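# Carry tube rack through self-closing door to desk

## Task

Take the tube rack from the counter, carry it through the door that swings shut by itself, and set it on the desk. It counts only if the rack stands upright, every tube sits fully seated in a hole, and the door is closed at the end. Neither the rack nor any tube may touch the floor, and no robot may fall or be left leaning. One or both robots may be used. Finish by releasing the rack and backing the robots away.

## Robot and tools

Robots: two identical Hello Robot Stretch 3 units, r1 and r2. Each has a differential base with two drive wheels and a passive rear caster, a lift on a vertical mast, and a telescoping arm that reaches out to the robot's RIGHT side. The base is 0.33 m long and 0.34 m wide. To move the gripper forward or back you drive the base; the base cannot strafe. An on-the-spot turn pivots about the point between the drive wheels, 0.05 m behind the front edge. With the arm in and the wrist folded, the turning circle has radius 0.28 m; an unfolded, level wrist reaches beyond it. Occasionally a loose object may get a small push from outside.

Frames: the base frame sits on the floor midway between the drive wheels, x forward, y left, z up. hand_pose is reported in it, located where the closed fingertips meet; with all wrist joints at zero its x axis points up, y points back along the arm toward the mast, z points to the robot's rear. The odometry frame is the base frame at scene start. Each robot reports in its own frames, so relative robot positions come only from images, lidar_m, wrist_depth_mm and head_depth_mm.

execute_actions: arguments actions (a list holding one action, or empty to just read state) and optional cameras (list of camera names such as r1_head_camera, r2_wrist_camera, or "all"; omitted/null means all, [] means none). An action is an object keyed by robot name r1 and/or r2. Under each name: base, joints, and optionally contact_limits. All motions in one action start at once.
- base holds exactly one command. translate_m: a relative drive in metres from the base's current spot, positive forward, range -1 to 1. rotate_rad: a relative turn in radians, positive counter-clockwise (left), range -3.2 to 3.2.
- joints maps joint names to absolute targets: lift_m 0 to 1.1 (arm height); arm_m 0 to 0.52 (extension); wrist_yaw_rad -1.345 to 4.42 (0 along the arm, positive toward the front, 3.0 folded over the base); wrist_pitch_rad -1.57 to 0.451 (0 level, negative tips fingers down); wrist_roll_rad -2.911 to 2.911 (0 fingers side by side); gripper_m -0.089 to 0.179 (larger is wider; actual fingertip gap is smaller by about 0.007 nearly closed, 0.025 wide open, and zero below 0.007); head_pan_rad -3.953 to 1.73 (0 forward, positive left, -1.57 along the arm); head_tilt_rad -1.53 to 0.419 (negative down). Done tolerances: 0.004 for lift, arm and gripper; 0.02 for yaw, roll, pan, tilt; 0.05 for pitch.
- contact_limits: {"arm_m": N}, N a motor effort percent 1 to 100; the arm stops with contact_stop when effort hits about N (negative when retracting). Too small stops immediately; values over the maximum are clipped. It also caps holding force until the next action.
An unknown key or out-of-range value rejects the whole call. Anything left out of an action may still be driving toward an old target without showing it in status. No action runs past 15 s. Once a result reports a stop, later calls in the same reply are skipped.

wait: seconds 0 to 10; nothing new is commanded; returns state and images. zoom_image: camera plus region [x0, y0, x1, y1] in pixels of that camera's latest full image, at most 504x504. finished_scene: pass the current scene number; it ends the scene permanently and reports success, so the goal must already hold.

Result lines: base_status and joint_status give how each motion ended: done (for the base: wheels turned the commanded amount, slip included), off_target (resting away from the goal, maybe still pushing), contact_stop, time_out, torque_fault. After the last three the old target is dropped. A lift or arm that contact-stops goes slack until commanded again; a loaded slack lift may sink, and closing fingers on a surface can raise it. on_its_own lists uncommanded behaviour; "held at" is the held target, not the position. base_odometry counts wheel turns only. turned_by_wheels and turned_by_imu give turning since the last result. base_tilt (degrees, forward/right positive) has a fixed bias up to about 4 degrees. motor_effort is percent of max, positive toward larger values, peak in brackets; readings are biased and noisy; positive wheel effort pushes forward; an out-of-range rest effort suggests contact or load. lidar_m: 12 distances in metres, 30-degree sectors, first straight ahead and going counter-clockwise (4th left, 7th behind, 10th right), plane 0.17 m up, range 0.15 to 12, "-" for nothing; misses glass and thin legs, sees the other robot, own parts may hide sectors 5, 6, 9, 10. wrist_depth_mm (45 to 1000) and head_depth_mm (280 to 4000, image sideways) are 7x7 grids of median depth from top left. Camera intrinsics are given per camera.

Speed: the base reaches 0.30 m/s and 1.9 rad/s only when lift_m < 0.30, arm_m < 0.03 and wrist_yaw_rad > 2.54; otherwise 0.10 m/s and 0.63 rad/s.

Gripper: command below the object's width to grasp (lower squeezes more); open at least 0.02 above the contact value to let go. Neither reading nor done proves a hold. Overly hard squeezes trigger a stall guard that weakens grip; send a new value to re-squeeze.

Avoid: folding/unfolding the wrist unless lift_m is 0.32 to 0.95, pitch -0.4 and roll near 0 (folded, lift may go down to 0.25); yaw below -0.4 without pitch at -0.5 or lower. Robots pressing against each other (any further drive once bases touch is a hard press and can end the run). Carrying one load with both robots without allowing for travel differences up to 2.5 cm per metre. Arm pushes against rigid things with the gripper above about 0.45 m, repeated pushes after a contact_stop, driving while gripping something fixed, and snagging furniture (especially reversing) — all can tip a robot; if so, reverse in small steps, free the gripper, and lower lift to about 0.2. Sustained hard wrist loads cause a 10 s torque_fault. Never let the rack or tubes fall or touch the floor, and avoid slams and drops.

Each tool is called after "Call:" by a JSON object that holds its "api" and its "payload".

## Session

Call:
{"api": "execute_actions", "payload": {"actions": []}}

Scene clock: 0.00 s.
r1.base_odometry: x=+0.000 y=+0.000 heading=+0.000 (m, m, rad; r1's odometry frame)
r1.turned_by_wheels: +0.000 (rad since the last result)
r1.turned_by_imu: +0.000 (rad since the last result)
r1.base_tilt: forward=-0.6 right=-1.0 (deg)
r1.lidar_m: 1.77 2.32 1.59 1.36 0.95 0.89 0.91 0.85 0.80 0.82 1.07 1.72
r1.head_depth_mm: 1650 1654 1651 1651 1646 1647 1648 / 1727 1735 1740 1738 1735 1728 1738 / 1819 1838 1841 1830 1838 1836 1830 / 1893 1933 1941 1939 1938 1951 1939 / 1989 2064 2073 2075 2072 2062 2031 / 2007 2205 2197 2208 2204 2216 2166 / 2008 2369 2360 2361 2363 2367 2152
r1.base_status: not commanded
r1.joint_positions: lift_m=+0.556 arm_m=+0.003 wrist_yaw_rad=+3.125 wrist_pitch_rad=-0.319 wrist_roll_rad=+0.002 gripper_m=+0.037 head_pan_rad=+0.020 head_tilt_rad=-0.006
r1.joint_status: not commanded
r1.motor_effort: left_wheel=+0 right_wheel=+0 lift_m=+27 arm_m=-1 wrist_yaw_rad=+0 wrist_pitch_rad=+5 wrist_roll_rad=+0 gripper_m=+0 head_pan_rad=-1 head_tilt_rad=+1 (%)
r1.hand_pose: x=-0.0173 y=+0.0881 z=+0.5913 quat_wxyz=(+0.119, +0.699, +0.106, +0.697) (m; r1's base frame)
r1.wrist_depth_mm: 740 898 - - - - - / 751 928 - - - - - / 764 955 - - - - - / 785 - - - - - - / 798 - - - - - - / 822 932 - 929 927 898 893 / 764 800 - 777 772 740 754
r2.base_odometry: x=+0.000 y=+0.000 heading=+0.000 (m, m, rad; r2's odometry frame)
r2.turned_by_wheels: +0.000 (rad since the last result)
r2.turned_by_imu: +0.000 (rad since the last result)
r2.base_tilt: forward=+1.0 right=+2.3 (deg)
r2.lidar_m: 2.03 1.99 1.00 0.76 0.76 0.79 0.65 0.64 0.68 0.97 1.50 2.54
r2.head_depth_mm: 1771 2522 2629 2641 2677 2690 2127 / 1775 2417 2445 2449 2470 2494 2102 / 1803 2282 2318 2335 2328 2369 2105 / 1817 2163 2176 2181 2201 2223 2079 / 1831 2046 2047 2065 2082 2085 2047 / 1846 1935 1939 1960 1967 1986 1957 / 1803 1842 1854 1845 1875 1879 1860
r2.base_status: not commanded
r2.joint_positions: lift_m=+0.408 arm_m=+0.003 wrist_yaw_rad=+3.026 wrist_pitch_rad=-0.323 wrist_roll_rad=+0.006 gripper_m=+0.037 head_pan_rad=+0.008 head_tilt_rad=-0.012
r2.joint_status: not commanded
r2.motor_effort: left_wheel=-1 right_wheel=+0 lift_m=+33 arm_m=+0 wrist_yaw_rad=+0 wrist_pitch_rad=+5 wrist_roll_rad=+0 gripper_m=+0 head_pan_rad=-1 head_tilt_rad=+2 (%)
r2.hand_pose: x=+0.0058 y=+0.0861 z=+0.4423 quat_wxyz=(+0.154, +0.705, +0.073, +0.688) (m; r2's base frame)
r2.wrist_depth_mm: 552 - 724 804 939 - - / 583 623 768 878 - - - / 606 654 820 908 - - - / 650 700 891 - - - - / 687 804 937 968 917 951 938 / 747 742 - 746 767 731 742 / 624 620 - 628 595 607 624
pictures: r1_head_camera (sideways: a quarter turn clockwise sets it upright), r1_nav_camera (sideways: a quarter turn counterclockwise sets it upright), r1_wrist_camera, r2_head_camera (sideways: a quarter turn clockwise sets it upright), r2_nav_camera (sideways: a quarter turn counterclockwise sets it upright), r2_wrist_camera
Images, in order (width x height): r1_head_camera 896x504, r1_nav_camera 672x504, r1_wrist_camera 644x364, r2_head_camera 896x504, r2_nav_camera 672x504, r2_wrist_camera 644x364.

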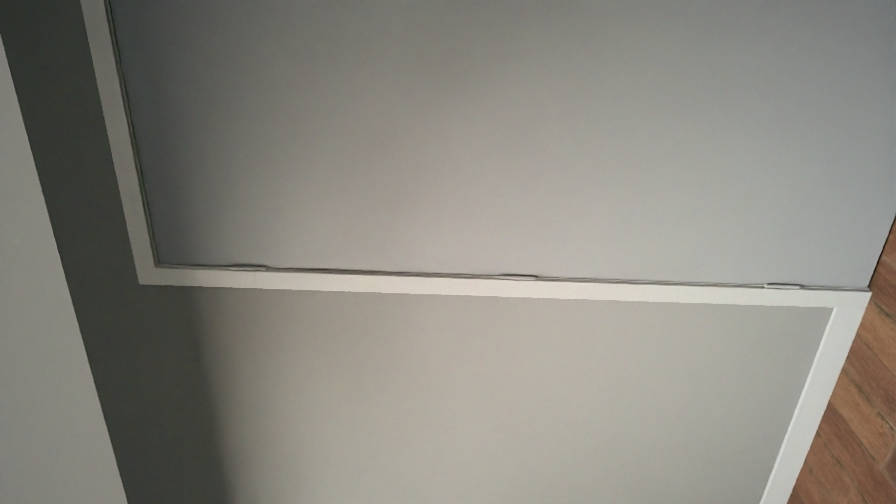

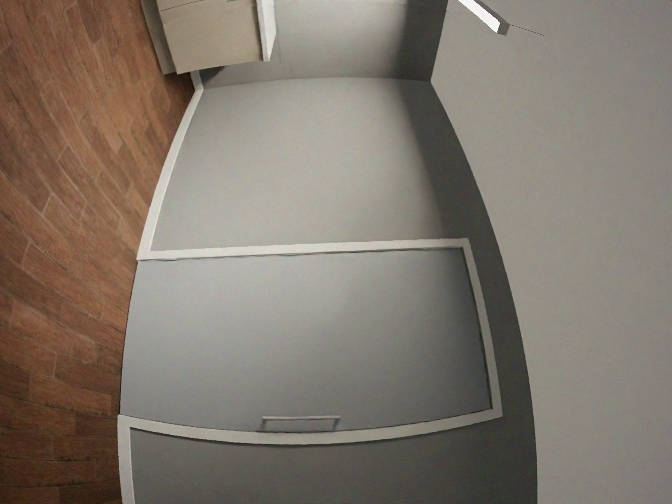

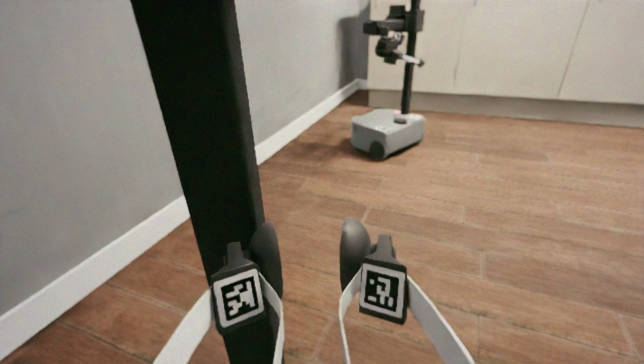

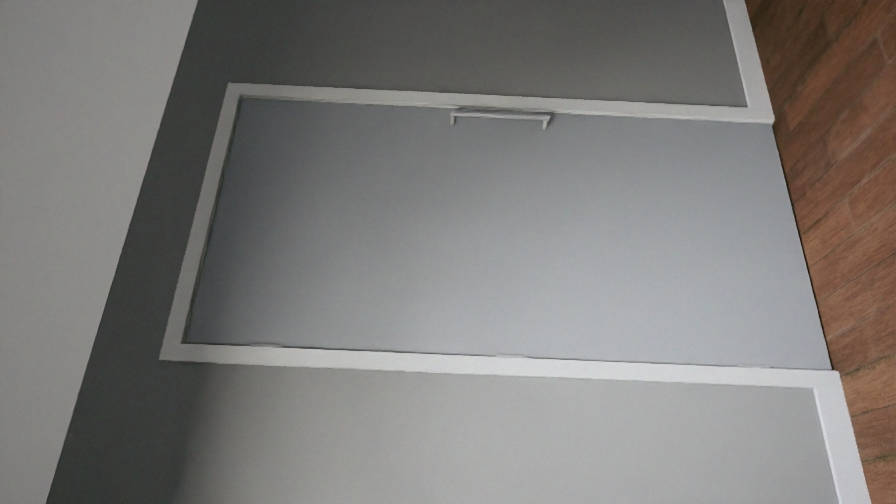

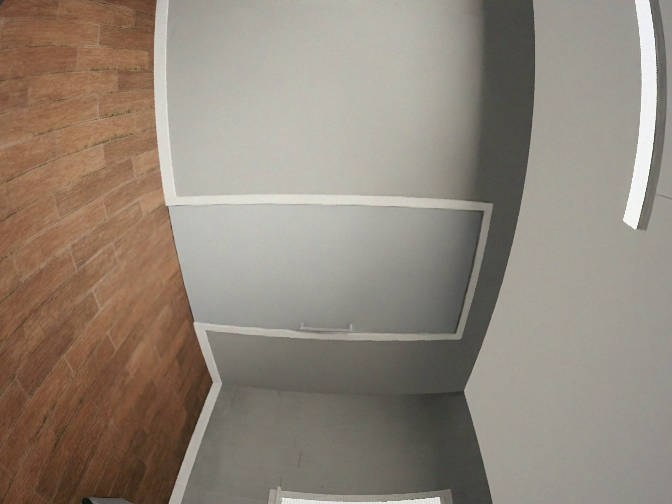

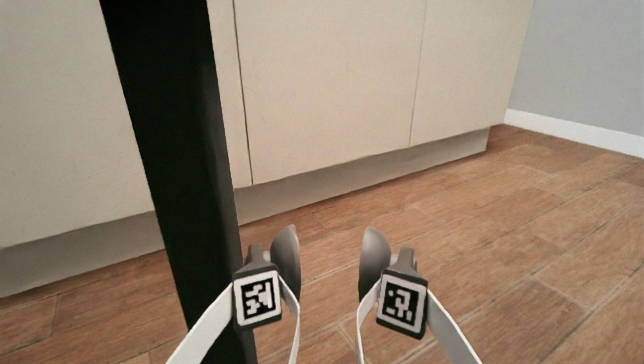

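Call:
{"api": "execute_actions", "payload": {"actions": [{"r2": {"joints": {"head_pan_rad": 1.6, "head_tilt_rad": -0.3}}, "r1": {"joints": {"head_pan_rad": 1.6, "head_tilt_rad": -0.2}}}], "cameras": ["r1_head_camera", "r2_head_camera", "r2_nav_camera"]}}

Scene clock: 90.57 s.
r1.base_odometry: x=+0.000 y=+0.000 heading=+0.000 (m, m, rad; r1's odometry frame)
r1.turned_by_wheels: +0.000 (rad since the last result)
r1.turned_by_imu: +0.001 (rad since the last result)
r1.base_tilt: forward=-0.7 right=-1.1 (deg)
r1.lidar_m: 1.77 2.32 1.59 1.37 0.95 0.89 0.91 0.85 0.80 0.82 1.07 1.72
r1.head_depth_mm: 2646 2735 2812 2306 1776 1913 1683 / 2654 2790 2949 2995 2475 1915 1629 / 2063 2177 2302 2465 2655 2269 1701 / 1686 1760 1837 1934 2038 2056 1694 / 1419 1474 1534 1594 1671 1751 1676 / 1231 1260 1308 1360 1411 1470 1517 / 1077 1110 1145 1184 1226 1261 1301
r1.base_status: not commanded
r1.joint_positions: lift_m=+0.556 arm_m=+0.003 wrist_yaw_rad=+3.125 wrist_pitch_rad=-0.319 wrist_roll_rad=+0.002 gripper_m=+0.037 head_pan_rad=+1.593 head_tilt_rad=-0.197
r1.joint_status: all done
r1.motor_effort: left_wheel=+0(1) right_wheel=+0(1) lift_m=+27(27) arm_m=-1(0) wrist_yaw_rad=+0(0) wrist_pitch_rad=+4(4) wrist_roll_rad=+0(0) gripper_m=+0(0) head_pan_rad=+3(54) head_tilt_rad=-2(16) (%)
r1.hand_pose: x=-0.0173 y=+0.0881 z=+0.5913 quat_wxyz=(+0.119, +0.699, +0.106, +0.697) (m; r1's base frame)
r1.wrist_depth_mm: 733 860 - - - - - / 758 916 - - - - - / 763 949 - - - - - / 778 - - - - - - / 798 - - - - - - / 812 918 - 900 907 890 884 / 770 782 - 773 762 746 745
r2.base_odometry: x=+0.000 y=+0.000 heading=+0.000 (m, m, rad; r2's odometry frame)
r2.turned_by_wheels: +0.000 (rad since the last result)
r2.turned_by_imu: +0.001 (rad since the last result)
r2.base_tilt: forward=+1.1 right=+2.2 (deg)
r2.lidar_m: 2.03 1.99 1.00 0.76 0.75 0.79 0.65 0.64 0.68 0.97 1.50 2.54
r2.head_depth_mm: 1498 1600 1727 1317 1080 1192 1359 / 1407 1509 1616 1291 1012 1096 1210 / 1339 1426 1528 1396 946 1015 1113 / 1282 1358 1439 1376 901 953 1035 / 1223 1295 1366 1355 852 896 966 / 1166 1231 1300 1329 815 841 902 / 1113 1182 1246 1268 788 789 849
r2.base_status: not commanded
r2.joint_positions: lift_m=+0.408 arm_m=+0.003 wrist_yaw_rad=+3.026 wrist_pitch_rad=-0.323 wrist_roll_rad=+0.006 gripper_m=+0.037 head_pan_rad=+1.593 head_tilt_rad=-0.296
r2.joint_status: all done
r2.motor_effort: left_wheel=+0(0) right_wheel=+0(0) lift_m=+33(33) arm_m=+0(1) wrist_yaw_rad=+1(0) wrist_pitch_rad=+5(5) wrist_roll_rad=+0(0) gripper_m=+0(0) head_pan_rad=+4(60) head_tilt_rad=-3(31) (%)
r2.hand_pose: x=+0.0058 y=+0.0861 z=+0.4423 quat_wxyz=(+0.154, +0.705, +0.073, +0.688) (m; r2's base frame)
r2.wrist_depth_mm: 548 - 712 803 954 - - / 584 626 763 870 - - - / 599 657 826 917 - - - / 633 715 861 - - - - / 703 795 923 949 937 933 905 / 706 727 - 734 758 741 760 / 618 614 - 620 609 620 605
pictures: r1_head_camera (sideways: a quarter turn clockwise sets it upright), r2_head_camera (sideways: a quarter turn clockwise sets it upright), r2_nav_camera (sideways: a quarter turn counterclockwise sets it upright)
Images, in order (width x height): r1_head_camera 896x504, r2_head_camera 896x504, r2_nav_camera 672x504.

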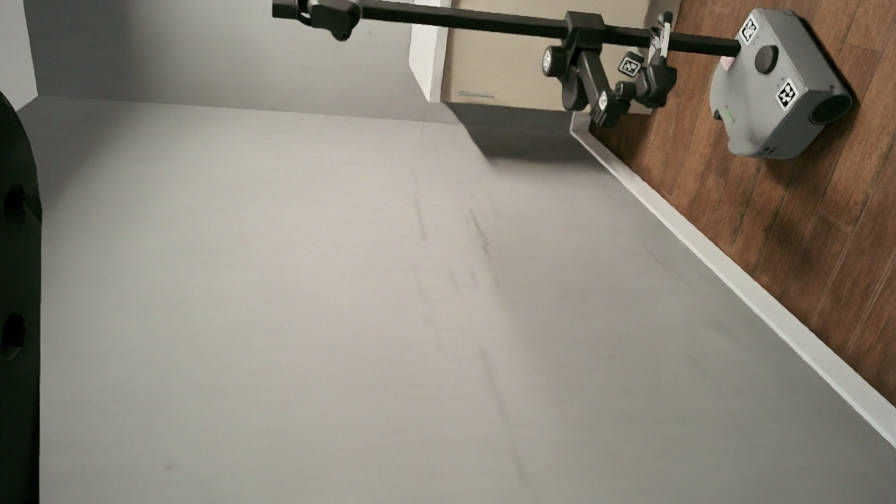

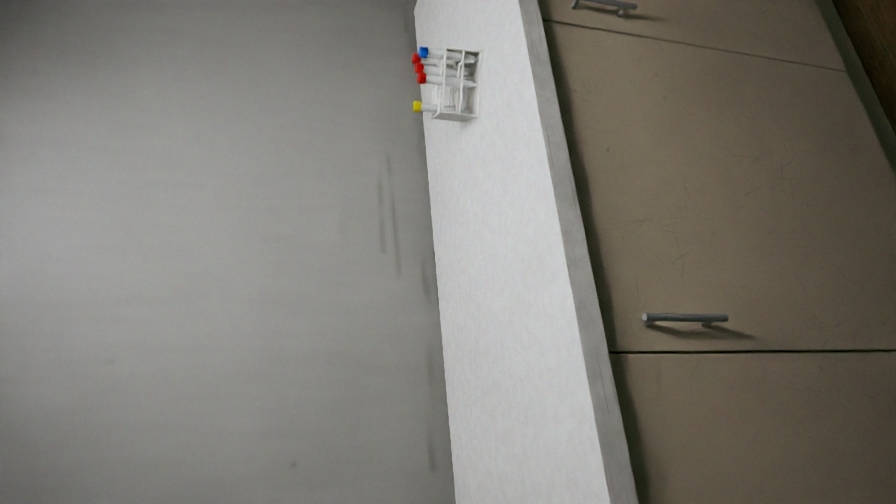

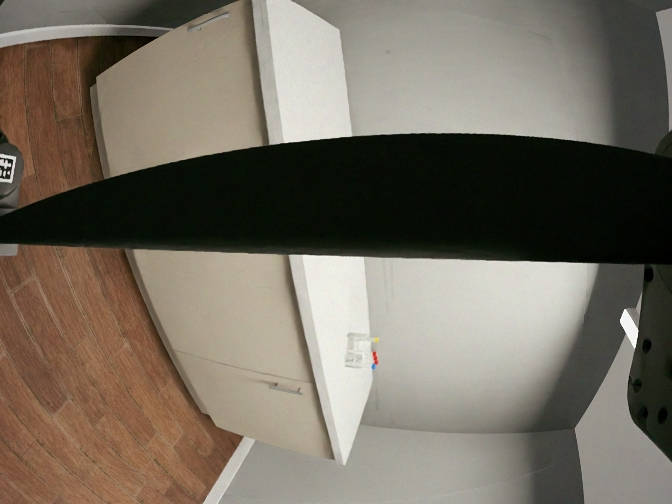

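Call:
{"api": "zoom_image", "payload": {"camera": "r2_head_camera", "region": [380, 20, 520, 140]}}

Region (380, 20, 520, 140) of r2_head_camera's 896x504 image, scaled by 3.600, with more detail than that image has; it fills the top 432 rows of this view, and the rest is white.

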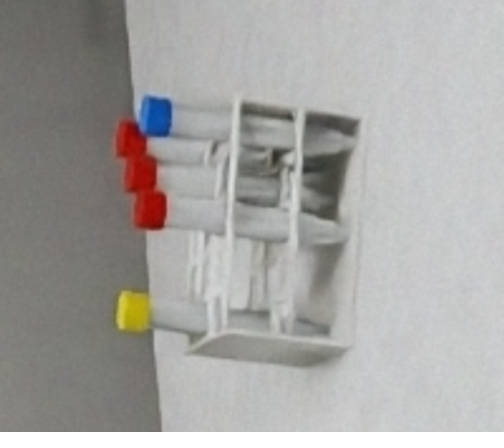

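Call:
{"api": "execute_actions", "payload": {"actions": [{"r2": {"base": {"rotate_rad": 0.92}, "joints": {"head_pan_rad": 0.7, "head_tilt_rad": -0.4}}}], "cameras": []}}

Call:
{"api": "execute_actions", "payload": {"actions": [{"r2": {"base": {"translate_m": 0.6}}}], "cameras": ["r2_head_camera", "r2_nav_camera"]}}

Scene clock: 171.90 s.
r1.base_odometry: x=+0.000 y=+0.000 heading=+0.000 (m, m, rad; r1's odometry frame)
r1.turned_by_wheels: +0.000 (rad since the last result)
r1.turned_by_imu: +0.001 (rad since the last result)
r1.base_tilt: forward=-0.7 right=-1.1 (deg)
r1.lidar_m: 1.77 2.31 1.59 1.37 0.95 0.89 0.91 0.85 0.80 0.82 1.07 1.72
r1.head_depth_mm: 2636 2734 1616 2334 2352 2092 1600 / 2643 2820 2952 3009 1720 2176 1587 / 2061 2174 2318 2471 2617 2284 1637 / 1679 1751 1834 1930 2045 2062 1698 / 1418 1469 1529 1600 1671 1757 1675 / 1227 1261 1310 1359 1412 1466 1514 / 1079 1104 1145 1181 1223 1265 1300
r1.base_status: not commanded
r1.joint_positions: lift_m=+0.556 arm_m=+0.003 wrist_yaw_rad=+3.125 wrist_pitch_rad=-0.319 wrist_roll_rad=+0.002 gripper_m=+0.037 head_pan_rad=+1.593 head_tilt_rad=-0.197
r1.joint_status: not commanded
r1.motor_effort: left_wheel=+0(0) right_wheel=+1(1) lift_m=+27(26) arm_m=-1(0) wrist_yaw_rad=+0(0) wrist_pitch_rad=+4(4) wrist_roll_rad=+0(0) gripper_m=+0(0) head_pan_rad=+4(4) head_tilt_rad=-1(2) (%)
r1.hand_pose: x=-0.0173 y=+0.0881 z=+0.5913 quat_wxyz=(+0.119, +0.699, +0.106, +0.697) (m; r1's base frame)
r1.wrist_depth_mm: 738 879 - - - - - / 757 919 - - - - - / 780 945 - - - - - / 774 - - - - - - / 804 - - - - - - / 821 918 - 915 926 894 886 / 772 781 - 780 768 761 757
r2.base_odometry: x=+0.000 y=+0.000 heading=+0.920 (m, m, rad; r2's odometry frame)
r2.turned_by_wheels: +0.920 (rad since the last result)
r2.turned_by_imu: +0.913 (rad since the last result)
r2.base_tilt: forward=+1.1 right=+2.2 (deg)
r2.lidar_m: 1.13 0.79 0.74 0.76 0.68 0.64 0.66 0.86 1.50 2.45 2.10 1.99
r2.head_depth_mm: 1409 1525 1644 1071 1110 1267 1374 / 1341 1461 1572 1057 1034 1173 1329 / 1278 1386 1490 1040 967 1089 1254 / 1225 1321 1437 1030 912 1012 1145 / 1172 1263 1361 1012 857 953 1070 / 1135 1212 1308 1003 813 897 997 / 1092 1162 1252 993 777 846 936
r2.base_status: done
r2.joint_positions: lift_m=+0.408 arm_m=+0.003 wrist_yaw_rad=+3.026 wrist_pitch_rad=-0.323 wrist_roll_rad=+0.006 gripper_m=+0.037 head_pan_rad=+0.707 head_tilt_rad=-0.395
r2.joint_status: all done
r2.motor_effort: left_wheel=-3(7) right_wheel=+4(9) lift_m=+33(33) arm_m=+0(0) wrist_yaw_rad=+0(1) wrist_pitch_rad=+5(5) wrist_roll_rad=+0(1) gripper_m=+0(0) head_pan_rad=-5(56) head_tilt_rad=-3(19) (%)
r2.hand_pose: x=+0.0058 y=+0.0861 z=+0.4423 quat_wxyz=(+0.154, +0.705, +0.073, +0.688) (m; r2's base frame)
r2.wrist_depth_mm: 539 - - 737 686 615 570 / 550 622 - 805 729 654 603 / 557 667 - 872 770 692 636 / 579 709 - - 816 737 676 / 587 727 953 930 898 828 750 / 600 702 - 752 759 751 735 / 602 617 - 627 592 622 624
pictures: none
No camera images: the call's "cameras" was empty. Leave "cameras" out to get every camera's image.

Scene clock: 178.90 s.
r1.base_odometry: x=+0.000 y=+0.000 heading=+0.000 (m, m, rad; r1's odometry frame)
r1.turned_by_wheels: +0.000 (rad since the last result)
r1.turned_by_imu: +0.001 (rad since the last result)
r1.base_tilt: forward=-0.6 right=-1.1 (deg)
r1.lidar_m: 1.77 2.31 1.87 1.37 0.95 0.89 0.91 0.85 0.80 0.82 1.07 1.72
r1.head_depth_mm: 2644 2740 2818 2357 2389 2297 1716 / 2649 2817 2940 3007 2563 2275 1700 / 2065 2168 2311 2465 2651 2271 1702 / 1682 1754 1843 1936 2046 2074 1682 / 1417 1474 1532 1598 1671 1744 1672 / 1222 1260 1312 1357 1411 1466 1516 / 1079 1109 1144 1179 1221 1260 1302
r1.base_status: not commanded
r1.joint_positions: lift_m=+0.556 arm_m=+0.003 wrist_yaw_rad=+3.125 wrist_pitch_rad=-0.319 wrist_roll_rad=+0.002 gripper_m=+0.037 head_pan_rad=+1.593 head_tilt_rad=-0.197
r1.joint_status: not commanded
r1.motor_effort: left_wheel=-1(0) right_wheel=+1(1) lift_m=+27(27) arm_m=-1(0) wrist_yaw_rad=+0(0) wrist_pitch_rad=+4(4) wrist_roll_rad=+0(0) gripper_m=+0(0) head_pan_rad=+3(4) head_tilt_rad=-1(2) (%)
r1.hand_pose: x=-0.0173 y=+0.0881 z=+0.5913 quat_wxyz=(+0.119, +0.699, +0.106, +0.697) (m; r1's base frame)
r1.wrist_depth_mm: 731 874 - - - - - / 748 909 - - - - - / 766 956 - - - - - / 796 - - - - - - / 800 - - - - - - / 808 955 - 926 909 904 883 / 778 780 - 773 760 755 754
r2.base_odometry: x=+0.364 y=+0.477 heading=+0.920 (m, m, rad; r2's odometry frame)
r2.turned_by_wheels: +0.000 (rad since the last result)
r2.turned_by_imu: +0.004 (rad since the last result)
r2.base_tilt: forward=+1.0 right=+2.3 (deg)
r2.lidar_m: 0.72 0.51 0.48 0.49 0.64 1.18 1.21 1.58 1.80 2.19 1.53 1.45
r2.head_depth_mm: 1113 1215 1332 1069 721 779 905 / 1063 1152 1259 1056 695 718 828 / 1017 1098 1201 1037 690 663 759 / 976 1053 1139 1024 684 626 705 / 931 1004 1088 1011 678 571 657 / 899 967 1041 1003 674 546 616 / 867 925 998 995 665 523 577
r2.base_status: done
r2.joint_positions: lift_m=+0.408 arm_m=+0.003 wrist_yaw_rad=+3.026 wrist_pitch_rad=-0.323 wrist_roll_rad=+0.006 gripper_m=+0.037 head_pan_rad=+0.707 head_tilt_rad=-0.395
r2.joint_status: not commanded
r2.motor_effort: left_wheel=-3(5) right_wheel=+3(9) lift_m=+33(33) arm_m=+0(0) wrist_yaw_rad=+0(1) wrist_pitch_rad=+5(5) wrist_roll_rad=+0(0) gripper_m=+1(1) head_pan_rad=-5(5) head_tilt_rad=-3(3) (%)
r2.hand_pose: x=+0.0058 y=+0.0861 z=+0.4423 quat_wxyz=(+0.154, +0.705, +0.073, +0.688) (m; r2's base frame)
r2.wrist_depth_mm: 709 - 538 498 450 417 378 / 826 720 585 524 473 428 401 / 986 781 637 568 521 461 422 / - 878 675 618 546 492 448 / 925 904 806 662 573 515 474 / 748 744 - 736 672 605 497 / 631 610 - 629 602 609 595
pictures: r2_head_camera (sideways: a quarter turn clockwise sets it upright), r2_nav_camera (sideways: a quarter turn counterclockwise sets it upright)
Images, in order (width x height): r2_head_camera 896x504, r2_nav_camera 672x504.

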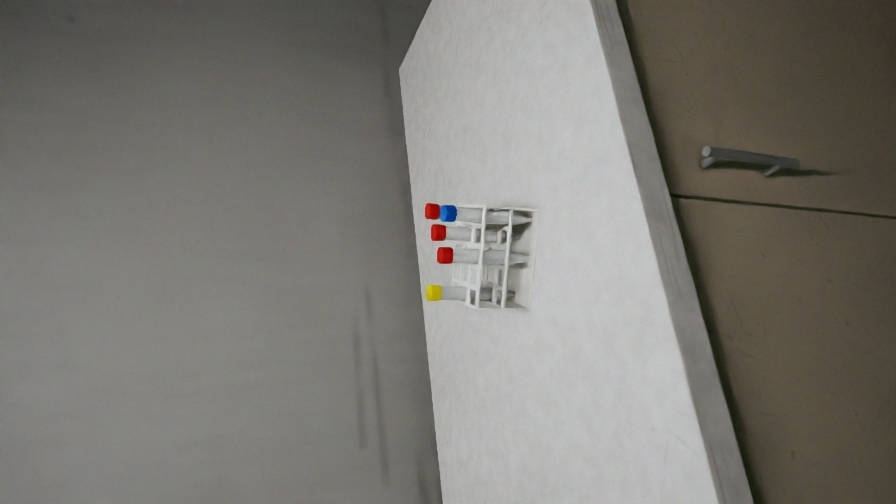

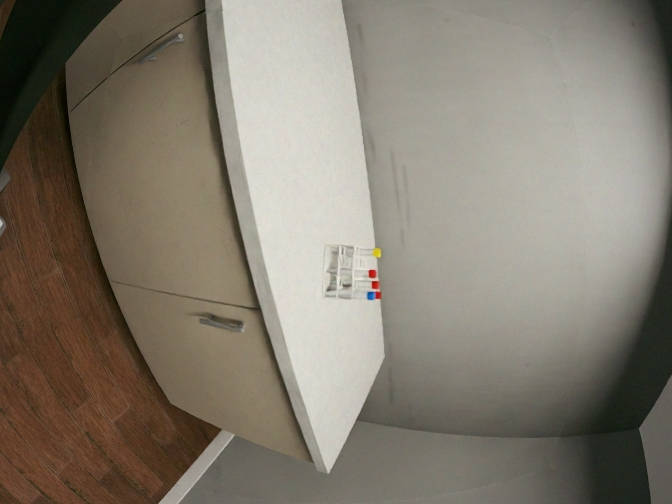

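Call:
{"api": "execute_actions", "payload": {"actions": [{"r2": {"joints": {"wrist_pitch_rad": -0.4, "wrist_yaw_rad": 0.0, "lift_m": 0.9, "gripper_m": 0.179}}}], "cameras": []}}

Call:
{"api": "execute_actions", "payload": {"actions": [{"r2": {"base": {"rotate_rad": 2.48}, "joints": {"lift_m": 1.05, "wrist_pitch_rad": 0.0, "head_pan_rad": -1.57, "head_tilt_rad": -0.5}}}], "cameras": ["r2_head_camera", "r2_nav_camera", "r2_wrist_camera"]}}

Scene clock: 216.57 s.
r1.base_odometry: x=+0.000 y=+0.000 heading=+0.000 (m, m, rad; r1's odometry frame)
r1.turned_by_wheels: +0.000 (rad since the last result)
r1.turned_by_imu: +0.001 (rad since the last result)
r1.base_tilt: forward=-0.6 right=-1.1 (deg)
r1.lidar_m: 1.78 2.32 1.86 1.37 0.95 0.89 0.91 0.85 0.80 0.82 1.07 1.73
r1.head_depth_mm: 2644 2741 2855 2349 2383 2289 1717 / 2655 2798 2949 3009 2552 2280 1706 / 2074 2176 2311 2468 2639 2265 1698 / 1672 1754 1833 1950 2059 2069 1693 / 1421 1471 1535 1594 1675 1754 1664 / 1223 1264 1308 1359 1406 1461 1517 / 1083 1107 1145 1185 1225 1266 1302
r1.base_status: not commanded
r1.joint_positions: lift_m=+0.556 arm_m=+0.003 wrist_yaw_rad=+3.125 wrist_pitch_rad=-0.319 wrist_roll_rad=+0.002 gripper_m=+0.037 head_pan_rad=+1.593 head_tilt_rad=-0.197
r1.joint_status: not commanded
r1.motor_effort: left_wheel=-1(0) right_wheel=+1(0) lift_m=+27(27) arm_m=-1(1) wrist_yaw_rad=+0(0) wrist_pitch_rad=+4(4) wrist_roll_rad=+0(0) gripper_m=+0(0) head_pan_rad=+4(3) head_tilt_rad=-2(2) (%)
r1.hand_pose: x=-0.0173 y=+0.0881 z=+0.5913 quat_wxyz=(+0.119, +0.699, +0.106, +0.697) (m; r1's base frame)
r1.wrist_depth_mm: 719 872 - - - - - / 748 924 - - - - - / 762 933 - - - - - / 774 - - - - - - / 821 - - - - - - / 812 925 - 902 888 886 897 / 774 801 - 764 765 756 735
r2.base_odometry: x=+0.364 y=+0.477 heading=+0.920 (m, m, rad; r2's odometry frame)
r2.turned_by_wheels: +0.000 (rad since the last result)
r2.turned_by_imu: +0.001 (rad since the last result)
r2.base_tilt: forward=+1.0 right=+2.3 (deg)
r2.lidar_m: 0.72 0.51 0.48 0.49 0.64 1.18 1.20 1.57 1.80 2.19 1.53 1.45
r2.head_depth_mm: 1112 1215 1331 1069 720 776 905 / 1062 1154 1261 1059 695 722 828 / 1016 1102 1201 1038 689 663 763 / 974 1052 1140 1024 683 626 706 / 938 1007 1089 1010 678 572 658 / 899 966 1038 1001 671 545 615 / 866 925 995 991 667 522 578
r2.base_status: not commanded
r2.joint_positions: lift_m=+0.900 arm_m=+0.003 wrist_yaw_rad=+0.002 wrist_pitch_rad=-0.413 wrist_roll_rad=+0.006 gripper_m=+0.179 head_pan_rad=+0.707 head_tilt_rad=-0.395
r2.joint_status: all done
r2.motor_effort: left_wheel=-4(3) right_wheel=+4(4) lift_m=+40(42) arm_m=+0(1) wrist_yaw_rad=-1(3) wrist_pitch_rad=+4(5) wrist_roll_rad=+0(0) gripper_m=+0(99) head_pan_rad=-5(5) head_tilt_rad=-4(3) (%)
r2.hand_pose: x=-0.0211 y=-0.3727 z=+0.9135 quat_wxyz=(+0.690, +0.145, -0.694, -0.145) (m; r2's base frame)
r2.wrist_depth_mm: - - - - - - - / - - - - - - - / - - - - - - - / - - - - - - - / - - - - - - - / - - - - - - - / - - - - - - -
pictures: none
No camera images: the call's "cameras" was empty. Leave "cameras" out to get every camera's image.

Scene clock: 221.43 s.
r1.base_odometry: x=+0.000 y=+0.000 heading=+0.000 (m, m, rad; r1's odometry frame)
r1.turned_by_wheels: +0.000 (rad since the last result)
r1.turned_by_imu: +0.001 (rad since the last result)
r1.base_tilt: forward=-0.6 right=-1.2 (deg)
r1.lidar_m: 1.77 2.32 1.74 1.36 0.94 0.89 0.92 0.85 0.80 0.82 1.07 1.72
r1.head_depth_mm: 2648 2753 2822 2351 2378 2294 1709 / 2634 2783 2935 3020 2567 2284 1706 / 2073 2159 2292 2477 2652 2270 1703 / 1677 1754 1843 1951 2032 2064 1693 / 1416 1470 1534 1602 1667 1754 1675 / 1225 1263 1312 1363 1411 1470 1509 / 1074 1106 1143 1178 1223 1264 1304
r1.base_status: not commanded
r1.joint_positions: lift_m=+0.556 arm_m=+0.003 wrist_yaw_rad=+3.125 wrist_pitch_rad=-0.319 wrist_roll_rad=+0.002 gripper_m=+0.037 head_pan_rad=+1.593 head_tilt_rad=-0.197
r1.joint_status: not commanded
r1.motor_effort: left_wheel=+0(0) right_wheel=+1(0) lift_m=+27(27) arm_m=+0(1) wrist_yaw_rad=+0(0) wrist_pitch_rad=+4(4) wrist_roll_rad=+0(0) gripper_m=+0(0) head_pan_rad=+4(3) head_tilt_rad=-2(2) (%)
r1.hand_pose: x=-0.0173 y=+0.0881 z=+0.5913 quat_wxyz=(+0.119, +0.699, +0.106, +0.697) (m; r1's base frame)
r1.wrist_depth_mm: 736 866 - - - - - / 757 900 - - - - - / 764 959 - - - - - / 792 - - - - - - / 802 - - - - - - / 803 920 - 912 900 889 885 / 773 772 - 763 765 764 753
r2.base_odometry: x=+0.364 y=+0.477 heading=-2.884 (m, m, rad; r2's odometry frame)
r2.turned_by_wheels: +2.480 (rad since the last result)
r2.turned_by_imu: +2.460 (rad since the last result)
r2.base_tilt: forward=+1.0 right=+2.3 (deg)
r2.lidar_m: 1.18 1.18 1.42 1.80 2.61 1.62 1.45 0.86 0.53 0.48 0.48 0.58
r2.head_depth_mm: 954 1050 1145 - - - - / 938 1030 1107 - - - - / 921 1009 1087 - - - - / 905 991 1072 825 - 637 773 / 890 971 1057 818 589 629 735 / 874 956 1042 806 585 610 710 / 860 937 1022 801 581 593 688
r2.base_status: done
r2.joint_positions: lift_m=+1.050 arm_m=+0.003 wrist_yaw_rad=+0.001 wrist_pitch_rad=-0.021 wrist_roll_rad=+0.006 gripper_m=+0.179 head_pan_rad=-1.563 head_tilt_rad=-0.494
r2.joint_status: all done
r2.motor_effort: left_wheel=-4(8) right_wheel=+4(10) lift_m=+40(42) arm_m=-1(0) wrist_yaw_rad=+0(1) wrist_pitch_rad=+7(6) wrist_roll_rad=+0(0) gripper_m=+0(1) head_pan_rad=-4(60) head_tilt_rad=-5(20) (%)
r2.hand_pose: x=-0.0213 y=-0.4034 z=+1.1590 quat_wxyz=(+0.705, +0.008, -0.709, -0.007) (m; r2's base frame)
r2.wrist_depth_mm: 710 730 778 798 857 885 913 / 728 769 804 822 878 916 994 / 744 765 829 863 896 933 - / 764 791 817 898 929 995 - / 780 833 832 854 915 969 - / 657 657 645 677 505 647 651 / 494 475 492 493 483 487 -
pictures: r2_head_camera (sideways: a quarter turn clockwise sets it upright), r2_nav_camera (sideways: a quarter turn counterclockwise sets it upright), r2_wrist_camera
Images, in order (width x height): r2_head_camera 896x504, r2_nav_camera 672x504, r2_wrist_camera 644x364.

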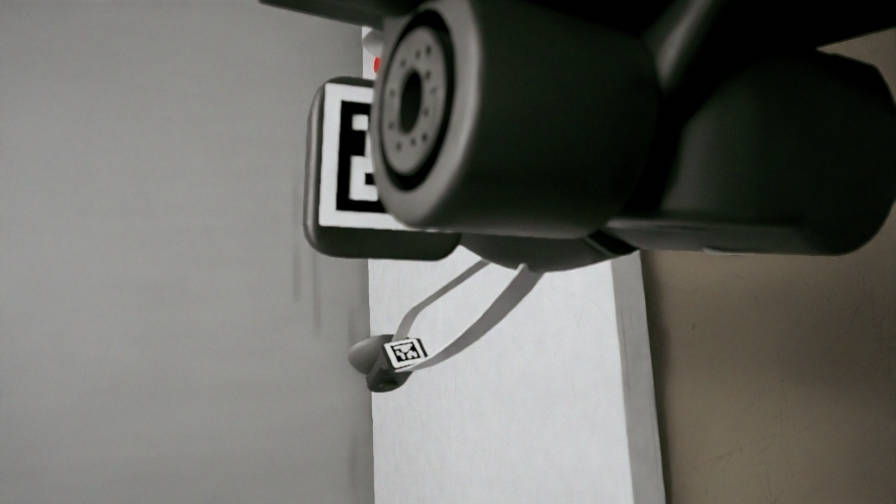

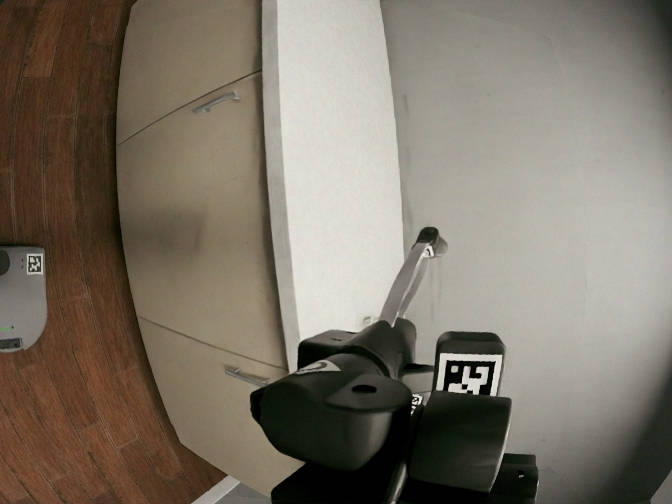

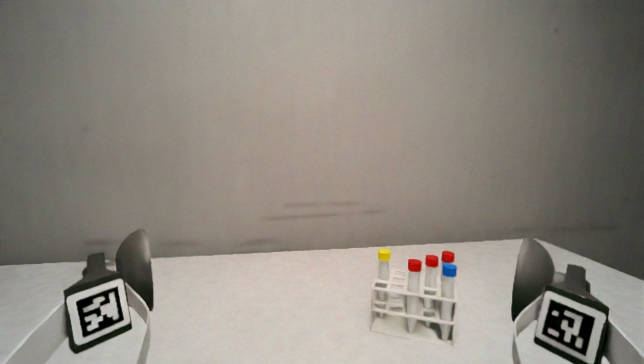

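Call:
{"api": "execute_actions", "payload": {"actions": [{"r2": {"base": {"translate_m": -0.128}}}], "cameras": ["r2_wrist_camera"]}}

Scene clock: 235.57 s.
r1.base_odometry: x=+0.000 y=+0.000 heading=+0.000 (m, m, rad; r1's odometry frame)
r1.turned_by_wheels: +0.000 (rad since the last result)
r1.turned_by_imu: +0.001 (rad since the last result)
r1.base_tilt: forward=-0.6 right=-1.0 (deg)
r1.lidar_m: 1.77 2.32 1.75 1.37 0.95 0.89 0.91 0.85 0.80 0.82 1.07 1.72
r1.head_depth_mm: 2647 2742 2848 2355 2362 2293 1707 / 2625 2813 2932 3016 2559 2285 1704 / 2064 2168 2321 2469 2653 2263 1700 / 1688 1745 1835 1937 2048 2054 1692 / 1419 1465 1523 1601 1671 1751 1677 / 1222 1268 1311 1360 1416 1467 1510 / 1078 1108 1143 1184 1223 1264 1304
r1.base_status: not commanded
r1.joint_positions: lift_m=+0.556 arm_m=+0.003 wrist_yaw_rad=+3.125 wrist_pitch_rad=-0.319 wrist_roll_rad=+0.002 gripper_m=+0.037 head_pan_rad=+1.593 head_tilt_rad=-0.197
r1.joint_status: not commanded
r1.motor_effort: left_wheel=+0(0) right_wheel=+0(0) lift_m=+27(27) arm_m=-1(1) wrist_yaw_rad=+0(0) wrist_pitch_rad=+5(4) wrist_roll_rad=+0(0) gripper_m=+1(0) head_pan_rad=+4(4) head_tilt_rad=-2(1) (%)
r1.hand_pose: x=-0.0173 y=+0.0881 z=+0.5913 quat_wxyz=(+0.119, +0.699, +0.106, +0.697) (m; r1's base frame)
r1.wrist_depth_mm: 733 877 - - - - - / 751 912 - - - - - / 780 955 - - - - - / 781 - - - - - - / 781 - - - - - - / 817 929 - 898 914 904 891 / 755 797 - 770 763 764 747
r2.base_odometry: x=+0.487 y=+0.510 heading=-2.884 (m, m, rad; r2's odometry frame)
r2.turned_by_wheels: +0.000 (rad since the last result)
r2.turned_by_imu: +0.000 (rad since the last result)
r2.base_tilt: forward=+1.0 right=+2.3 (deg)
r2.lidar_m: 1.14 1.31 1.57 1.81 2.38 1.48 1.32 0.91 0.56 0.50 0.50 0.60
r2.head_depth_mm: 980 1078 1173 - - - - / 962 1052 1129 - - - - / 943 1037 1105 - - - - / 926 1012 1095 783 - 673 820 / 909 995 1081 818 611 666 777 / 895 978 1061 806 585 646 752 / 882 957 1034 800 581 627 727
r2.base_status: done
r2.joint_positions: lift_m=+1.050 arm_m=+0.003 wrist_yaw_rad=+0.001 wrist_pitch_rad=-0.021 wrist_roll_rad=+0.006 gripper_m=+0.179 head_pan_rad=-1.563 head_tilt_rad=-0.494
r2.joint_status: not commanded
r2.motor_effort: left_wheel=-3(8) right_wheel=+4(4) lift_m=+40(40) arm_m=-1(0) wrist_yaw_rad=+0(2) wrist_pitch_rad=+7(7) wrist_roll_rad=+0(1) gripper_m=-1(0) head_pan_rad=-5(5) head_tilt_rad=-4(4) (%)
r2.hand_pose: x=-0.0213 y=-0.4034 z=+1.1590 quat_wxyz=(+0.705, +0.008, -0.709, -0.007) (m; r2's base frame)
r2.wrist_depth_mm: 725 757 827 831 851 897 953 / 754 810 815 839 915 933 - / 780 801 837 891 884 942 - / 764 807 844 885 950 - - / 796 834 842 941 967 - - / 663 642 652 514 671 668 - / 494 465 490 477 491 504 -
pictures: r2_wrist_camera
Images, in order (width x height): r2_wrist_camera 644x364.

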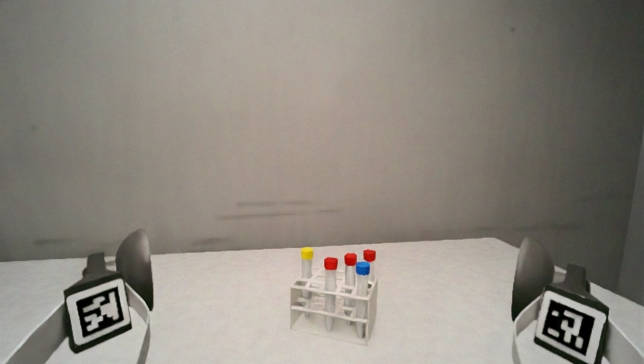

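Call:
{"api": "execute_actions", "payload": {"actions": [{"r2": {"joints": {"lift_m": 0.86, "arm_m": 0.2}}}], "cameras": ["r2_wrist_camera"]}}

Scene clock: 245.70 s.
r1.base_odometry: x=+0.000 y=+0.000 heading=+0.000 (m, m, rad; r1's odometry frame)
r1.turned_by_wheels: +0.000 (rad since the last result)
r1.turned_by_imu: +0.001 (rad since the last result)
r1.base_tilt: forward=-0.6 right=-1.1 (deg)
r1.lidar_m: 1.77 2.31 1.74 1.36 0.95 0.89 0.91 0.85 0.80 0.82 1.07 1.73
r1.head_depth_mm: 2645 2723 2851 2352 2383 2280 1715 / 2638 2786 2938 3034 2565 2282 1713 / 2069 2172 2310 2456 2653 2272 1701 / 1677 1749 1844 1932 2044 2058 1688 / 1416 1475 1535 1596 1676 1763 1677 / 1221 1261 1306 1359 1417 1465 1520 / 1076 1109 1140 1178 1220 1260 1306
r1.base_status: not commanded
r1.joint_positions: lift_m=+0.556 arm_m=+0.003 wrist_yaw_rad=+3.125 wrist_pitch_rad=-0.319 wrist_roll_rad=+0.002 gripper_m=+0.037 head_pan_rad=+1.593 head_tilt_rad=-0.197
r1.joint_status: not commanded
r1.motor_effort: left_wheel=+0(0) right_wheel=+1(0) lift_m=+27(27) arm_m=-1(1) wrist_yaw_rad=+0(1) wrist_pitch_rad=+4(5) wrist_roll_rad=+0(0) gripper_m=+0(0) head_pan_rad=+4(3) head_tilt_rad=-1(1) (%)
r1.hand_pose: x=-0.0173 y=+0.0881 z=+0.5913 quat_wxyz=(+0.119, +0.699, +0.106, +0.697) (m; r1's base frame)
r1.wrist_depth_mm: 740 890 - - - - - / 751 904 - - - - - / 760 972 - - - - - / 783 - - - - - - / 809 - - - - - - / 808 921 - 929 938 882 886 / 772 795 - 769 753 759 749
r2.base_odometry: x=+0.487 y=+0.510 heading=-2.884 (m, m, rad; r2's odometry frame)
r2.turned_by_wheels: +0.000 (rad since the last result)
r2.turned_by_imu: +0.001 (rad since the last result)
r2.base_tilt: forward=+1.1 right=+2.3 (deg)
r2.lidar_m: 1.14 1.30 1.57 1.81 2.38 1.47 1.32 0.91 0.56 0.50 0.51 0.60
r2.head_depth_mm: 982 1074 1180 852 659 - - / 960 1052 1149 843 - 769 872 / 941 1036 1128 753 - 744 835 / 929 1012 1102 776 604 704 805 / 909 993 1078 840 611 665 778 / 896 975 1060 807 584 646 751 / 881 962 1037 802 581 627 727
r2.base_status: not commanded
r2.joint_positions: lift_m=+0.860 arm_m=+0.200 wrist_yaw_rad=+0.001 wrist_pitch_rad=-0.021 wrist_roll_rad=+0.006 gripper_m=+0.179 head_pan_rad=-1.563 head_tilt_rad=-0.494
r2.joint_status: all done
r2.motor_effort: left_wheel=-3(3) right_wheel=+3(4) lift_m=+25(34) arm_m=+5(6) wrist_yaw_rad=-1(1) wrist_pitch_rad=+7(7) wrist_roll_rad=+0(1) gripper_m=+0(0) head_pan_rad=-5(4) head_tilt_rad=-4(4) (%)
r2.hand_pose: x=-0.0213 y=-0.6003 z=+0.9696 quat_wxyz=(+0.705, +0.008, -0.709, -0.007) (m; r2's base frame)
r2.wrist_depth_mm: 578 598 613 665 681 711 740 / 602 619 634 666 714 726 781 / 597 621 675 685 726 754 793 / 609 640 676 304 573 761 830 / 385 391 388 304 333 406 405 / 273 260 260 263 261 264 269 / - 190 195 196 197 198 -
pictures: r2_wrist_camera
Images, in order (width x height): r2_wrist_camera 644x364.

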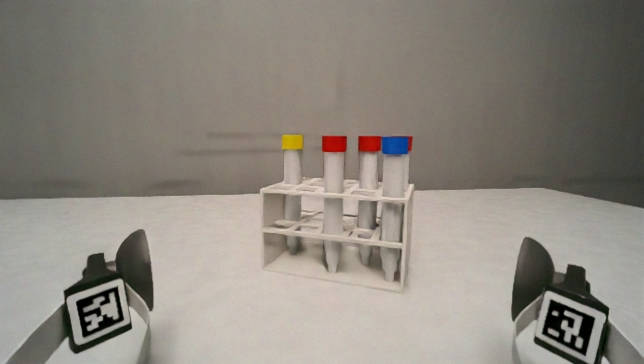

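Call:
{"api": "execute_actions", "payload": {"actions": [{"r2": {"joints": {"arm_m": 0.32}}}], "cameras": ["r2_wrist_camera"]}}

Scene clock: 252.70 s.
r1.base_odometry: x=+0.000 y=+0.000 heading=+0.000 (m, m, rad; r1's odometry frame)
r1.turned_by_wheels: +0.000 (rad since the last result)
r1.turned_by_imu: +0.001 (rad since the last result)
r1.base_tilt: forward=-0.7 right=-1.1 (deg)
r1.lidar_m: 1.77 2.32 1.74 1.36 0.95 0.89 0.91 0.85 0.80 0.82 1.07 1.72
r1.head_depth_mm: 2652 2769 2844 2352 2385 2284 1706 / 2652 2790 2952 3016 2572 2285 1701 / 2065 2166 2325 2469 2660 2293 1698 / 1676 1748 1841 1941 2054 2076 1698 / 1416 1467 1531 1597 1665 1755 1675 / 1225 1262 1306 1355 1413 1465 1515 / 1081 1110 1143 1184 1223 1265 1310
r1.base_status: not commanded
r1.joint_positions: lift_m=+0.556 arm_m=+0.003 wrist_yaw_rad=+3.125 wrist_pitch_rad=-0.319 wrist_roll_rad=+0.002 gripper_m=+0.037 head_pan_rad=+1.593 head_tilt_rad=-0.197
r1.joint_status: not commanded
r1.motor_effort: left_wheel=+0(0) right_wheel=+0(0) lift_m=+27(27) arm_m=-1(1) wrist_yaw_rad=+0(0) wrist_pitch_rad=+4(4) wrist_roll_rad=+0(0) gripper_m=+0(0) head_pan_rad=+4(3) head_tilt_rad=-2(1) (%)
r1.hand_pose: x=-0.0173 y=+0.0881 z=+0.5913 quat_wxyz=(+0.119, +0.699, +0.106, +0.697) (m; r1's base frame)
r1.wrist_depth_mm: 735 872 - - - - - / 742 942 - - - - - / 755 928 - - - - - / 775 - - - - - - / 812 - - - - - - / 821 938 - 914 913 887 894 / 770 776 - 756 759 755 744
r2.base_odometry: x=+0.487 y=+0.510 heading=-2.884 (m, m, rad; r2's odometry frame)
r2.turned_by_wheels: +0.000 (rad since the last result)
r2.turned_by_imu: +0.001 (rad since the last result)
r2.base_tilt: forward=+1.0 right=+2.3 (deg)
r2.lidar_m: 1.14 1.31 1.57 1.81 2.39 1.48 1.33 0.91 0.56 0.50 0.50 0.61
r2.head_depth_mm: 978 1075 1181 852 648 - - / 961 1056 1153 920 655 739 869 / 946 1034 1121 746 607 699 836 / 926 1013 1105 773 616 686 807 / 911 993 1078 816 611 664 777 / 895 979 1060 811 585 646 752 / 881 959 1037 801 580 627 728
r2.base_status: not commanded
r2.joint_positions: lift_m=+0.860 arm_m=+0.320 wrist_yaw_rad=+0.001 wrist_pitch_rad=-0.021 wrist_roll_rad=+0.006 gripper_m=+0.179 head_pan_rad=-1.563 head_tilt_rad=-0.494
r2.joint_status: all done
r2.motor_effort: left_wheel=-3(3) right_wheel=+4(4) lift_m=+25(25) arm_m=+5(4) wrist_yaw_rad=+0(0) wrist_pitch_rad=+7(7) wrist_roll_rad=+0(0) gripper_m=+0(0) head_pan_rad=-4(5) head_tilt_rad=-4(4) (%)
r2.hand_pose: x=-0.0213 y=-0.7203 z=+0.9696 quat_wxyz=(+0.705, +0.008, -0.709, -0.007) (m; r2's base frame)
r2.wrist_depth_mm: 479 503 518 535 565 594 628 / 481 509 534 558 584 625 643 / 499 520 543 566 597 624 686 / 511 530 552 190 161 645 688 / 385 385 192 150 139 399 410 / 274 258 191 157 162 190 264 / - 190 181 173 141 187 -
pictures: r2_wrist_camera
Images, in order (width x height): r2_wrist_camera 644x364.

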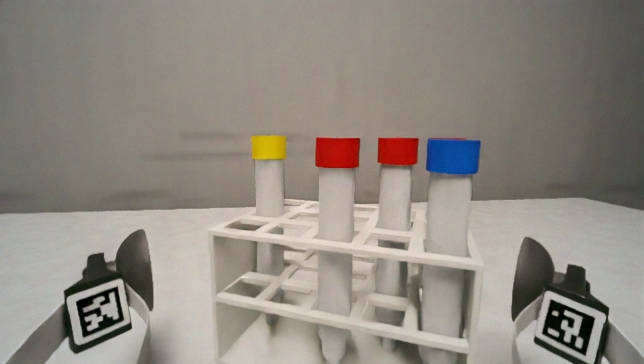

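Call:
{"api": "execute_actions", "payload": {"actions": [{"r2": {"joints": {"arm_m": 0.368}}}], "cameras": ["r2_wrist_camera", "r2_head_camera"]}}

Scene clock: 261.87 s.
r1.base_odometry: x=+0.000 y=+0.000 heading=+0.000 (m, m, rad; r1's odometry frame)
r1.turned_by_wheels: +0.000 (rad since the last result)
r1.turned_by_imu: +0.001 (rad since the last result)
r1.base_tilt: forward=-0.7 right=-1.0 (deg)
r1.lidar_m: 1.77 2.31 1.74 1.37 0.95 0.89 0.91 0.85 0.80 0.82 1.07 1.73
r1.head_depth_mm: 2679 2747 2825 2365 2376 2292 1713 / 2643 2816 2931 3044 2567 2284 1708 / 2056 2176 2303 2455 2647 2251 1706 / 1686 1753 1843 1934 2046 2069 1702 / 1415 1474 1527 1599 1667 1741 1678 / 1224 1263 1310 1358 1416 1465 1504 / 1077 1109 1140 1184 1218 1257 1307
r1.base_status: not commanded
r1.joint_positions: lift_m=+0.556 arm_m=+0.003 wrist_yaw_rad=+3.125 wrist_pitch_rad=-0.319 wrist_roll_rad=+0.002 gripper_m=+0.037 head_pan_rad=+1.593 head_tilt_rad=-0.197
r1.joint_status: not commanded
r1.motor_effort: left_wheel=+0(0) right_wheel=+0(1) lift_m=+27(27) arm_m=+0(1) wrist_yaw_rad=+0(0) wrist_pitch_rad=+4(4) wrist_roll_rad=+0(0) gripper_m=+1(0) head_pan_rad=+4(4) head_tilt_rad=-2(2) (%)
r1.hand_pose: x=-0.0173 y=+0.0881 z=+0.5913 quat_wxyz=(+0.119, +0.699, +0.106, +0.697) (m; r1's base frame)
r1.wrist_depth_mm: 739 867 - - - - - / 752 917 - - - - - / 762 959 - - - - - / 779 - - - - - - / 801 - - - - - - / 815 925 - 895 912 914 888 / 766 791 - 763 760 765 762
r2.base_odometry: x=+0.487 y=+0.510 heading=-2.884 (m, m, rad; r2's odometry frame)
r2.turned_by_wheels: +0.000 (rad since the last result)
r2.turned_by_imu: +0.001 (rad since the last result)
r2.base_tilt: forward=+1.1 right=+2.3 (deg)
r2.lidar_m: 1.14 1.31 1.58 1.81 2.38 1.48 1.32 0.91 0.56 0.50 0.50 0.61
r2.head_depth_mm: 977 1074 1175 849 660 - - / 958 1052 1148 946 626 739 873 / 942 1034 1127 - 606 701 834 / 926 1014 1101 769 594 685 808 / 911 996 1080 814 610 665 778 / 898 976 1057 808 585 645 750 / 879 960 1036 801 582 627 728
r2.base_status: not commanded
r2.joint_positions: lift_m=+0.860 arm_m=+0.368 wrist_yaw_rad=+0.000 wrist_pitch_rad=-0.021 wrist_roll_rad=+0.006 gripper_m=+0.179 head_pan_rad=-1.563 head_tilt_rad=-0.494
r2.joint_status: all done
r2.motor_effort: left_wheel=-3(3) right_wheel=+4(4) lift_m=+25(25) arm_m=+5(5) wrist_yaw_rad=-1(0) wrist_pitch_rad=+7(7) wrist_roll_rad=+0(1) gripper_m=+1(0) head_pan_rad=-5(4) head_tilt_rad=-4(4) (%)
r2.hand_pose: x=-0.0213 y=-0.7683 z=+0.9696 quat_wxyz=(+0.705, +0.008, -0.709, -0.007) (m; r2's base frame)
r2.wrist_depth_mm: 448 452 477 507 519 558 585 / 460 463 488 512 537 553 606 / 458 478 492 514 532 563 625 / 471 492 503 106 118 83 637 / 383 387 149 108 122 87 405 / 273 127 149 106 104 88 266 / - 174 147 114 121 89 -
pictures: r2_head_camera (sideways: a quarter turn clockwise sets it upright), r2_wrist_camera
Images, in order (width x height): r2_head_camera 896x504, r2_wrist_camera 644x364.

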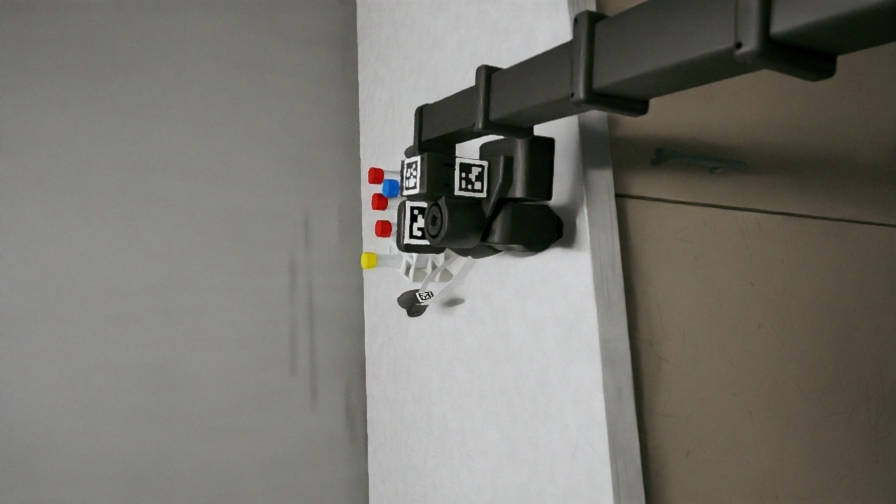

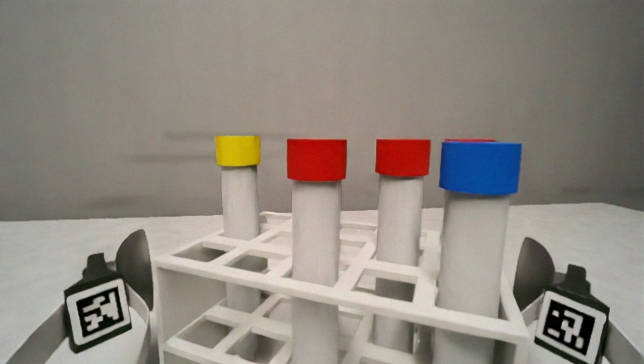

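Call:
{"api": "execute_actions", "payload": {"actions": [{"r2": {"joints": {"gripper_m": 0.09}}}], "cameras": ["r2_wrist_camera"]}}

Scene clock: 268.10 s.
r1.base_odometry: x=+0.000 y=+0.000 heading=+0.000 (m, m, rad; r1's odometry frame)
r1.turned_by_wheels: +0.000 (rad since the last result)
r1.turned_by_imu: +0.001 (rad since the last result)
r1.base_tilt: forward=-0.7 right=-1.1 (deg)
r1.lidar_m: 1.77 2.31 1.74 1.37 0.95 0.89 0.91 0.85 0.80 0.82 1.07 1.73
r1.head_depth_mm: 2631 2713 2833 2347 2393 2282 1712 / 2650 2818 2942 3016 2558 2262 1708 / 2061 2174 2310 2460 2668 2262 1696 / 1682 1749 1839 1935 2049 2075 1695 / 1416 1465 1531 1595 1682 1753 1677 / 1231 1261 1311 1359 1419 1466 1513 / 1079 1111 1150 1181 1224 1264 1307
r1.base_status: not commanded
r1.joint_positions: lift_m=+0.556 arm_m=+0.003 wrist_yaw_rad=+3.125 wrist_pitch_rad=-0.319 wrist_roll_rad=+0.002 gripper_m=+0.037 head_pan_rad=+1.593 head_tilt_rad=-0.197
r1.joint_status: not commanded
r1.motor_effort: left_wheel=-1(0) right_wheel=+0(1) lift_m=+27(27) arm_m=+0(1) wrist_yaw_rad=+0(0) wrist_pitch_rad=+4(4) wrist_roll_rad=+0(0) gripper_m=+1(0) head_pan_rad=+4(4) head_tilt_rad=-2(1) (%)
r1.hand_pose: x=-0.0173 y=+0.0881 z=+0.5913 quat_wxyz=(+0.119, +0.699, +0.106, +0.697) (m; r1's base frame)
r1.wrist_depth_mm: 740 858 - - - - - / 741 939 - - - - - / 766 939 - - - - - / 775 - - - - - - / 812 - - - - - - / 820 922 - 897 912 880 892 / 767 783 - 773 768 755 753
r2.base_odometry: x=+0.487 y=+0.510 heading=-2.884 (m, m, rad; r2's odometry frame)
r2.turned_by_wheels: +0.000 (rad since the last result)
r2.turned_by_imu: +0.001 (rad since the last result)
r2.base_tilt: forward=+1.0 right=+2.3 (deg)
r2.lidar_m: 1.14 1.31 1.58 1.81 2.38 1.48 1.33 0.91 0.56 0.50 0.51 0.61
r2.head_depth_mm: 978 1071 1177 850 661 - - / 960 1053 1150 945 625 738 872 / 942 1032 1121 - 606 701 837 / 926 1016 1102 770 596 686 808 / 915 992 1074 817 612 664 777 / 898 973 1062 809 585 646 751 / 878 959 1036 803 580 628 727
r2.base_status: not commanded
r2.joint_positions: lift_m=+0.860 arm_m=+0.368 wrist_yaw_rad=+0.000 wrist_pitch_rad=-0.021 wrist_roll_rad=+0.006 gripper_m=+0.092 head_pan_rad=-1.563 head_tilt_rad=-0.494
r2.joint_status: all done
r2.motor_effort: left_wheel=-3(3) right_wheel=+4(4) lift_m=+25(25) arm_m=+5(5) wrist_yaw_rad=+0(1) wrist_pitch_rad=+7(7) wrist_roll_rad=+0(0) gripper_m=-40(100) head_pan_rad=-5(5) head_tilt_rad=-4(4) (%)
r2.hand_pose: x=-0.0213 y=-0.7683 z=+0.9696 quat_wxyz=(+0.705, +0.008, -0.709, -0.007) (m; r2's base frame)
r2.wrist_depth_mm: 437 458 474 494 530 548 576 / 448 466 490 516 537 563 580 / 458 472 500 519 536 579 632 / 469 488 501 109 117 600 640 / 381 407 155 112 123 384 406 / 255 136 156 110 92 92 265 / 201 176 148 121 99 89 202
pictures: r2_wrist_camera
Images, in order (width x height): r2_wrist_camera 644x364.

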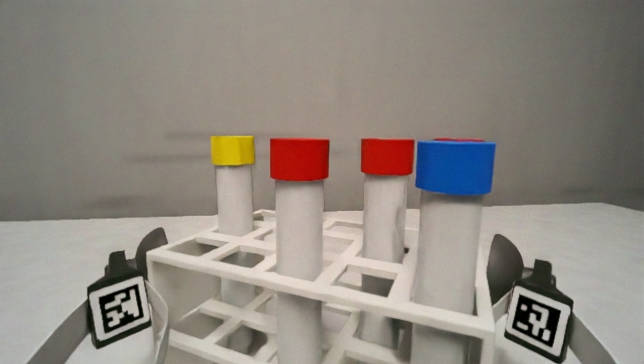

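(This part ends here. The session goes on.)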